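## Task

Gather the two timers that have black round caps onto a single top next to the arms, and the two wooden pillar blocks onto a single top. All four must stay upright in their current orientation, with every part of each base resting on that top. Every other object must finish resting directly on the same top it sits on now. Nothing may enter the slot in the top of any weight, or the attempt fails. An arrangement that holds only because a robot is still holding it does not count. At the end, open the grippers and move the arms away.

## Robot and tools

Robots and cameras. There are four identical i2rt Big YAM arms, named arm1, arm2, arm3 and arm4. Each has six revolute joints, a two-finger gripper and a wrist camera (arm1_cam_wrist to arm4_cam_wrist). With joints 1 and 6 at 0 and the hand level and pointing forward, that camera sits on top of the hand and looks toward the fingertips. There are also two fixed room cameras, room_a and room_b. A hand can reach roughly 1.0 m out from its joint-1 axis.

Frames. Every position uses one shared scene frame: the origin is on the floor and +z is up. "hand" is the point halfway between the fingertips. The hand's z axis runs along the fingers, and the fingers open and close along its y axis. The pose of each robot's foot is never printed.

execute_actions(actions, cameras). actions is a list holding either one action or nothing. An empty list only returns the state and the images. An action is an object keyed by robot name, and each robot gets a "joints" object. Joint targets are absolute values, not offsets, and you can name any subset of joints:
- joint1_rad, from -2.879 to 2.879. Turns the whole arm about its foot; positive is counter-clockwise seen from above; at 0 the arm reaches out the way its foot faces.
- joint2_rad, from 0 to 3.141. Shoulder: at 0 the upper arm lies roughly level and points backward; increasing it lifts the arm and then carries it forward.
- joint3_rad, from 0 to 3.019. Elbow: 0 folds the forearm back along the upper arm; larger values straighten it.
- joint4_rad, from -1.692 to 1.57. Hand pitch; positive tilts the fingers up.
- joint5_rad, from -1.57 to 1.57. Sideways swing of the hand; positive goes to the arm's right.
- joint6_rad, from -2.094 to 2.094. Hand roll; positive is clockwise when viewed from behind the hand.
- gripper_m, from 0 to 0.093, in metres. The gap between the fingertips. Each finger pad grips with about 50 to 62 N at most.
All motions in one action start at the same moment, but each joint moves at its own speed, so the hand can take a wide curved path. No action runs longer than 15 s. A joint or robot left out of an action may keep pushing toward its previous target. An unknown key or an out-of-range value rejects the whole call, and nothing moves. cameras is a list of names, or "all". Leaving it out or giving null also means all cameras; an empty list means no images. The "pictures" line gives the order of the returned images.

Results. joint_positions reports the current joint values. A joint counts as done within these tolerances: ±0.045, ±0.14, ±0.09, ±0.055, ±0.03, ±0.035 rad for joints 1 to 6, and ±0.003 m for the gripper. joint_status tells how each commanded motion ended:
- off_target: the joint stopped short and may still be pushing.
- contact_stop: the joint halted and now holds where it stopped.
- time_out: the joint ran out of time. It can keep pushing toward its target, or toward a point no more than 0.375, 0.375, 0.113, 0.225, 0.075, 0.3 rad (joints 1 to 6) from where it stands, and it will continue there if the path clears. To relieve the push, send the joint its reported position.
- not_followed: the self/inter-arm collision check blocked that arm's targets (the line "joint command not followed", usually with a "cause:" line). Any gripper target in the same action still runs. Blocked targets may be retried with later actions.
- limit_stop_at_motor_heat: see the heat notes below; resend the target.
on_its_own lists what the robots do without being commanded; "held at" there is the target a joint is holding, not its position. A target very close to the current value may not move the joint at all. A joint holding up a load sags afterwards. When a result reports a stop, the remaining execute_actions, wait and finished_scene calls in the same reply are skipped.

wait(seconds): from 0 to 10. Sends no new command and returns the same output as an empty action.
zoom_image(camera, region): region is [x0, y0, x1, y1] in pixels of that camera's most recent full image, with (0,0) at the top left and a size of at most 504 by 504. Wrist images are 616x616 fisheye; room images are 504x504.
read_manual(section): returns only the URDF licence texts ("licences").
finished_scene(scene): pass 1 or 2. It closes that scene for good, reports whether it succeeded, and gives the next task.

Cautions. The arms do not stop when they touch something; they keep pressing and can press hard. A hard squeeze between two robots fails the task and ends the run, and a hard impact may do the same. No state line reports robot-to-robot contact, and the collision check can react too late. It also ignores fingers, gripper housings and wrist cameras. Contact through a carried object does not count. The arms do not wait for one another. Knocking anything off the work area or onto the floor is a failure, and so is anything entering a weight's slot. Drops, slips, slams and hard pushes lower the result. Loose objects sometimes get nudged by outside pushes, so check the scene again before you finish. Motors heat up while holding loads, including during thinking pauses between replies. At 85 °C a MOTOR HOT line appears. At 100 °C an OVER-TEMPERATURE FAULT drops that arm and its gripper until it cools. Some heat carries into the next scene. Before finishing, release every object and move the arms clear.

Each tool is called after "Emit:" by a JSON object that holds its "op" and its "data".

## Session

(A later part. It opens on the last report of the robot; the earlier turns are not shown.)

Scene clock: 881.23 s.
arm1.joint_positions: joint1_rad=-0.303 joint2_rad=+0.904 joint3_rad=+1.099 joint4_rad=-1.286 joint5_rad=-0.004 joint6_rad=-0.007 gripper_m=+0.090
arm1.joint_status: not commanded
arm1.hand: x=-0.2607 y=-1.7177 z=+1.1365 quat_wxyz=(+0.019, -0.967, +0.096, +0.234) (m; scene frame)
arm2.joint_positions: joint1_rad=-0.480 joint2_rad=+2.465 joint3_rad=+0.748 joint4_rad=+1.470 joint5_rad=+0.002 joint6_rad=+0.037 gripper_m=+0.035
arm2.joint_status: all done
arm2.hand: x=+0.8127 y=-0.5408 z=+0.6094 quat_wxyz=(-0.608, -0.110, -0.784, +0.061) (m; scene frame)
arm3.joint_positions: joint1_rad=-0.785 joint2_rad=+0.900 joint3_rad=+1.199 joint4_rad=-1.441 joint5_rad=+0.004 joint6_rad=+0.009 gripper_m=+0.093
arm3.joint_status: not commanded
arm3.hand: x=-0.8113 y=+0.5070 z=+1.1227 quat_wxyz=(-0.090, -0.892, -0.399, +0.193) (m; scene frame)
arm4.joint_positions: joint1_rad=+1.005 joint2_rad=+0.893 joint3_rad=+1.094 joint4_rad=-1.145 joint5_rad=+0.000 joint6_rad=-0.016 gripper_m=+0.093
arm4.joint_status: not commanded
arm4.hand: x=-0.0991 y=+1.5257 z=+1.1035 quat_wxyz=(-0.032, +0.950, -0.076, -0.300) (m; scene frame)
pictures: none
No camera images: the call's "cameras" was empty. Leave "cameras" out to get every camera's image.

Emit:
{"op": "execute_actions", "data": {"actions": [{"arm2":{"joints":{"joint2_rad":2.495}}}], "cameras": ["arm2_cam_wrist"]}}

Scene clock: 892.77 s.
arm1.joint_positions: joint1_rad=-0.303 joint2_rad=+0.904 joint3_rad=+1.099 joint4_rad=-1.286 joint5_rad=-0.004 joint6_rad=-0.007 gripper_m=+0.090
arm1.joint_status: not commanded
arm1.hand: x=-0.2607 y=-1.7177 z=+1.1365 quat_wxyz=(+0.019, -0.967, +0.096, +0.234) (m; scene frame)
arm2.joint_positions: joint1_rad=-0.480 joint2_rad=+2.476 joint3_rad=+0.748 joint4_rad=+1.475 joint5_rad=+0.001 joint6_rad=+0.037 gripper_m=+0.035
arm2.joint_status: all done
arm2.hand: x=+0.8102 y=-0.5401 z=+0.6049 quat_wxyz=(-0.605, -0.110, -0.786, +0.061) (m; scene frame)
arm3.joint_positions: joint1_rad=-0.785 joint2_rad=+0.900 joint3_rad=+1.199 joint4_rad=-1.441 joint5_rad=+0.004 joint6_rad=+0.009 gripper_m=+0.093
arm3.joint_status: not commanded
arm3.hand: x=-0.8113 y=+0.5070 z=+1.1227 quat_wxyz=(-0.090, -0.892, -0.399, +0.193) (m; scene frame)
arm4.joint_positions: joint1_rad=+1.005 joint2_rad=+0.893 joint3_rad=+1.094 joint4_rad=-1.145 joint5_rad=+0.000 joint6_rad=-0.016 gripper_m=+0.093
arm4.joint_status: not commanded
arm4.hand: x=-0.0991 y=+1.5257 z=+1.1035 quat_wxyz=(-0.032, +0.950, -0.076, -0.300) (m; scene frame)
pictures: arm2_cam_wrist
Images, in order (width x height): arm2_cam_wrist 616x616.

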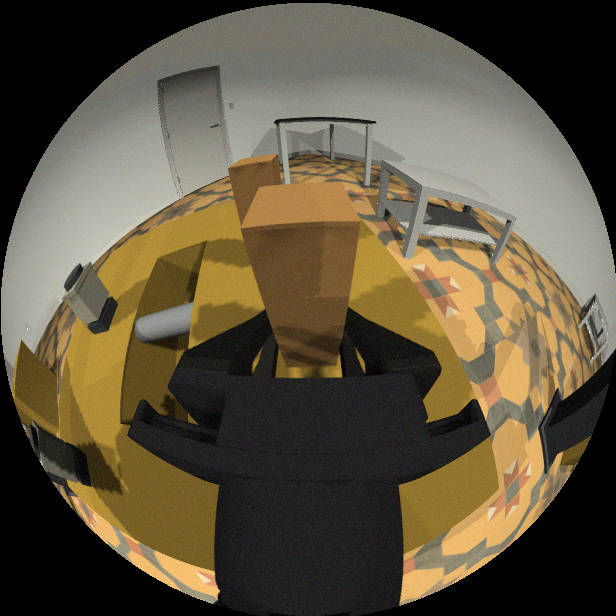

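Emit:
{"op": "execute_actions", "data": {"actions": [{"arm2":{"joints":{"joint2_rad":2.47,"gripper_m":0.093}}}], "cameras": []}}

Emit:
{"op": "execute_actions", "data": {"actions": [{"arm2":{"joints":{"joint2_rad":2.2,"joint3_rad":0.37,"joint4_rad":1.55}}}], "cameras": []}}

Emit:
{"op": "execute_actions", "data": {"actions": [{"arm2":{"joints":{"joint1_rad":-1.3,"joint2_rad":1.5,"joint4_rad":0.6}}}]}}

Scene clock: 905.17 s.
arm1.joint_positions: joint1_rad=-0.303 joint2_rad=+0.904 joint3_rad=+1.099 joint4_rad=-1.286 joint5_rad=-0.004 joint6_rad=-0.007 gripper_m=+0.090
arm1.joint_status: not commanded
arm1.hand: x=-0.2607 y=-1.7177 z=+1.1365 quat_wxyz=(+0.019, -0.967, +0.096, +0.234) (m; scene frame)
arm2.joint_positions: joint1_rad=-0.480 joint2_rad=+2.476 joint3_rad=+0.748 joint4_rad=+1.475 joint5_rad=+0.001 joint6_rad=+0.037 gripper_m=+0.093
arm2.joint_status: all done
arm2.hand: x=+0.8102 y=-0.5401 z=+0.6049 quat_wxyz=(-0.605, -0.111, -0.786, +0.061) (m; scene frame)
arm3.joint_positions: joint1_rad=-0.785 joint2_rad=+0.900 joint3_rad=+1.199 joint4_rad=-1.441 joint5_rad=+0.004 joint6_rad=+0.009 gripper_m=+0.093
arm3.joint_status: not commanded
arm3.hand: x=-0.8113 y=+0.5070 z=+1.1227 quat_wxyz=(-0.090, -0.892, -0.399, +0.193) (m; scene frame)
arm4.joint_positions: joint1_rad=+1.005 joint2_rad=+0.893 joint3_rad=+1.094 joint4_rad=-1.145 joint5_rad=+0.000 joint6_rad=-0.016 gripper_m=+0.093
arm4.joint_status: not commanded
arm4.hand: x=-0.0991 y=+1.5257 z=+1.1035 quat_wxyz=(-0.032, +0.950, -0.076, -0.300) (m; scene frame)
pictures: none
No camera images: the call's "cameras" was empty. Leave "cameras" out to get every camera's image.

Scene clock: 906.30 s.
arm1.joint_positions: joint1_rad=-0.303 joint2_rad=+0.904 joint3_rad=+1.099 joint4_rad=-1.286 joint5_rad=-0.004 joint6_rad=-0.007 gripper_m=+0.090
arm1.joint_status: not commanded
arm1.hand: x=-0.2607 y=-1.7177 z=+1.1365 quat_wxyz=(+0.019, -0.967, +0.096, +0.234) (m; scene frame)
arm2.joint_positions: joint1_rad=-0.480 joint2_rad=+2.192 joint3_rad=+0.369 joint4_rad=+1.540 joint5_rad=+0.001 joint6_rad=+0.037 gripper_m=+0.093
arm2.joint_status: all done
arm2.hand: x=+0.7121 y=-0.5164 z=+0.6941 quat_wxyz=(-0.593, -0.112, -0.795, +0.060) (m; scene frame)
arm3.joint_positions: joint1_rad=-0.785 joint2_rad=+0.900 joint3_rad=+1.199 joint4_rad=-1.441 joint5_rad=+0.004 joint6_rad=+0.009 gripper_m=+0.093
arm3.joint_status: not commanded
arm3.hand: x=-0.8113 y=+0.5070 z=+1.1227 quat_wxyz=(-0.090, -0.892, -0.399, +0.193) (m; scene frame)
arm4.joint_positions: joint1_rad=+1.005 joint2_rad=+0.893 joint3_rad=+1.094 joint4_rad=-1.145 joint5_rad=+0.000 joint6_rad=-0.016 gripper_m=+0.093
arm4.joint_status: not commanded
arm4.hand: x=-0.0991 y=+1.5257 z=+1.1035 quat_wxyz=(-0.032, +0.950, -0.076, -0.300) (m; scene frame)
pictures: none
No camera images: the call's "cameras" was empty. Leave "cameras" out to get every camera's image.

Scene clock: 907.80 s.
arm1.joint_positions: joint1_rad=-0.303 joint2_rad=+0.904 joint3_rad=+1.099 joint4_rad=-1.286 joint5_rad=-0.004 joint6_rad=-0.007 gripper_m=+0.090
arm1.joint_status: not commanded
arm1.hand: x=-0.2607 y=-1.7177 z=+1.1365 quat_wxyz=(+0.019, -0.967, +0.096, +0.234) (m; scene frame)
arm2.joint_positions: joint1_rad=-1.295 joint2_rad=+1.502 joint3_rad=+0.369 joint4_rad=+0.609 joint5_rad=+0.001 joint6_rad=+0.038 gripper_m=+0.093
arm2.joint_status: all done
arm2.hand: x=+0.5033 y=-0.7938 z=+0.7788 quat_wxyz=(-0.432, -0.450, -0.743, +0.244) (m; scene frame)
arm3.joint_positions: joint1_rad=-0.785 joint2_rad=+0.900 joint3_rad=+1.199 joint4_rad=-1.441 joint5_rad=+0.004 joint6_rad=+0.009 gripper_m=+0.093
arm3.joint_status: not commanded
arm3.hand: x=-0.8113 y=+0.5070 z=+1.1227 quat_wxyz=(-0.090, -0.892, -0.399, +0.193) (m; scene frame)
arm4.joint_positions: joint1_rad=+1.005 joint2_rad=+0.893 joint3_rad=+1.094 joint4_rad=-1.145 joint5_rad=+0.000 joint6_rad=-0.016 gripper_m=+0.093
arm4.joint_status: not commanded
arm4.hand: x=-0.0991 y=+1.5257 z=+1.1035 quat_wxyz=(-0.032, +0.950, -0.076, -0.300) (m; scene frame)
pictures: arm1_cam_wrist, arm2_cam_wrist, arm3_cam_wrist, arm4_cam_wrist, room_a, room_b
Images, in order (width x height): arm1_cam_wrist 616x616, arm2_cam_wrist 616x616, arm3_cam_wrist 616x616, arm4_cam_wrist 616x616, room_a 504x504, room_b 504x504.

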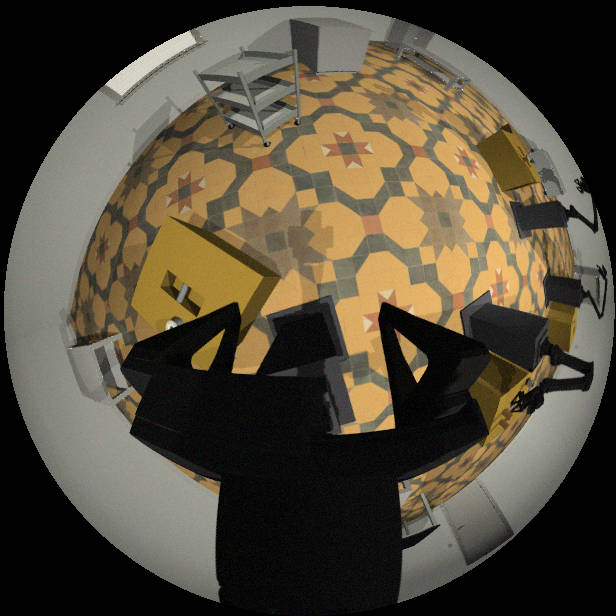

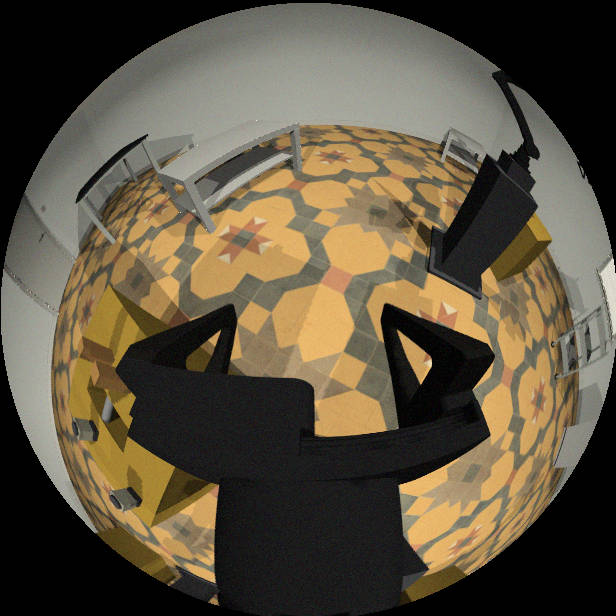

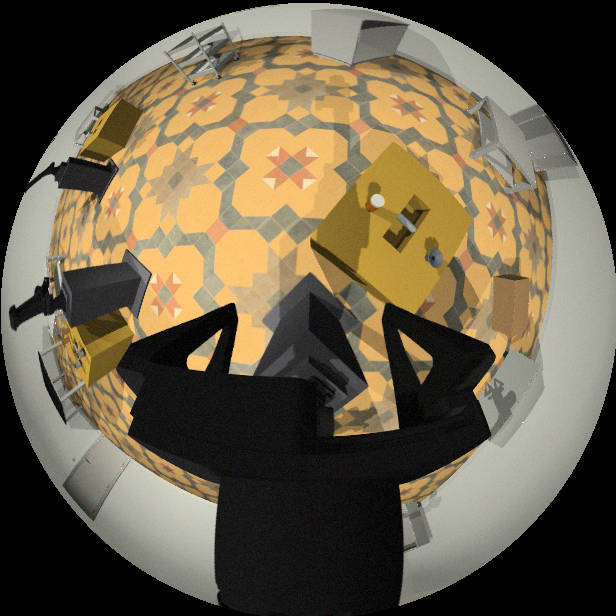

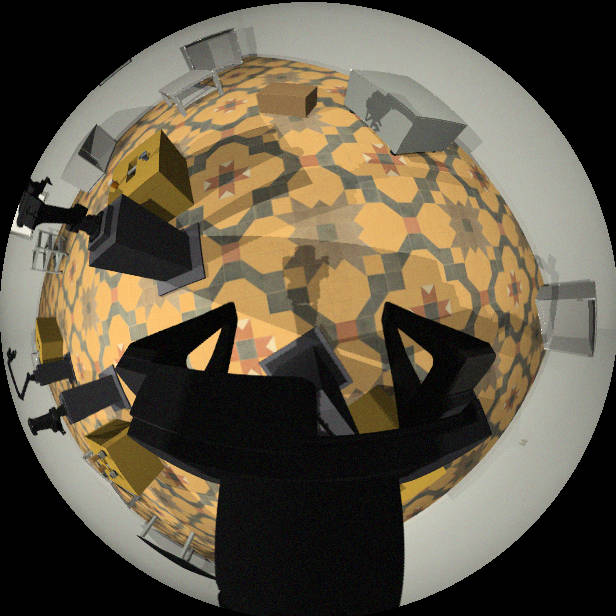

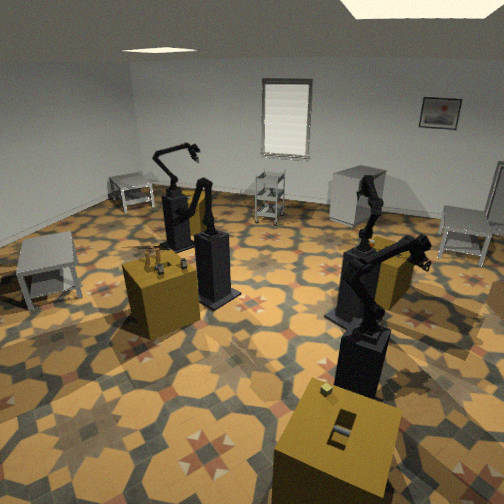

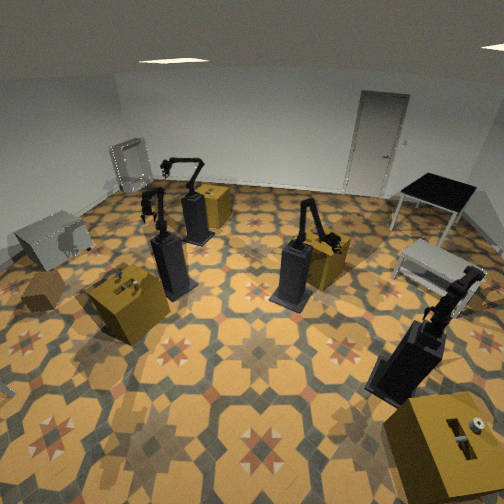

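All four are standing.

Emit:
{"op": "finished_scene", "data": {"scene": 1}}

The scene is finished: the task was done.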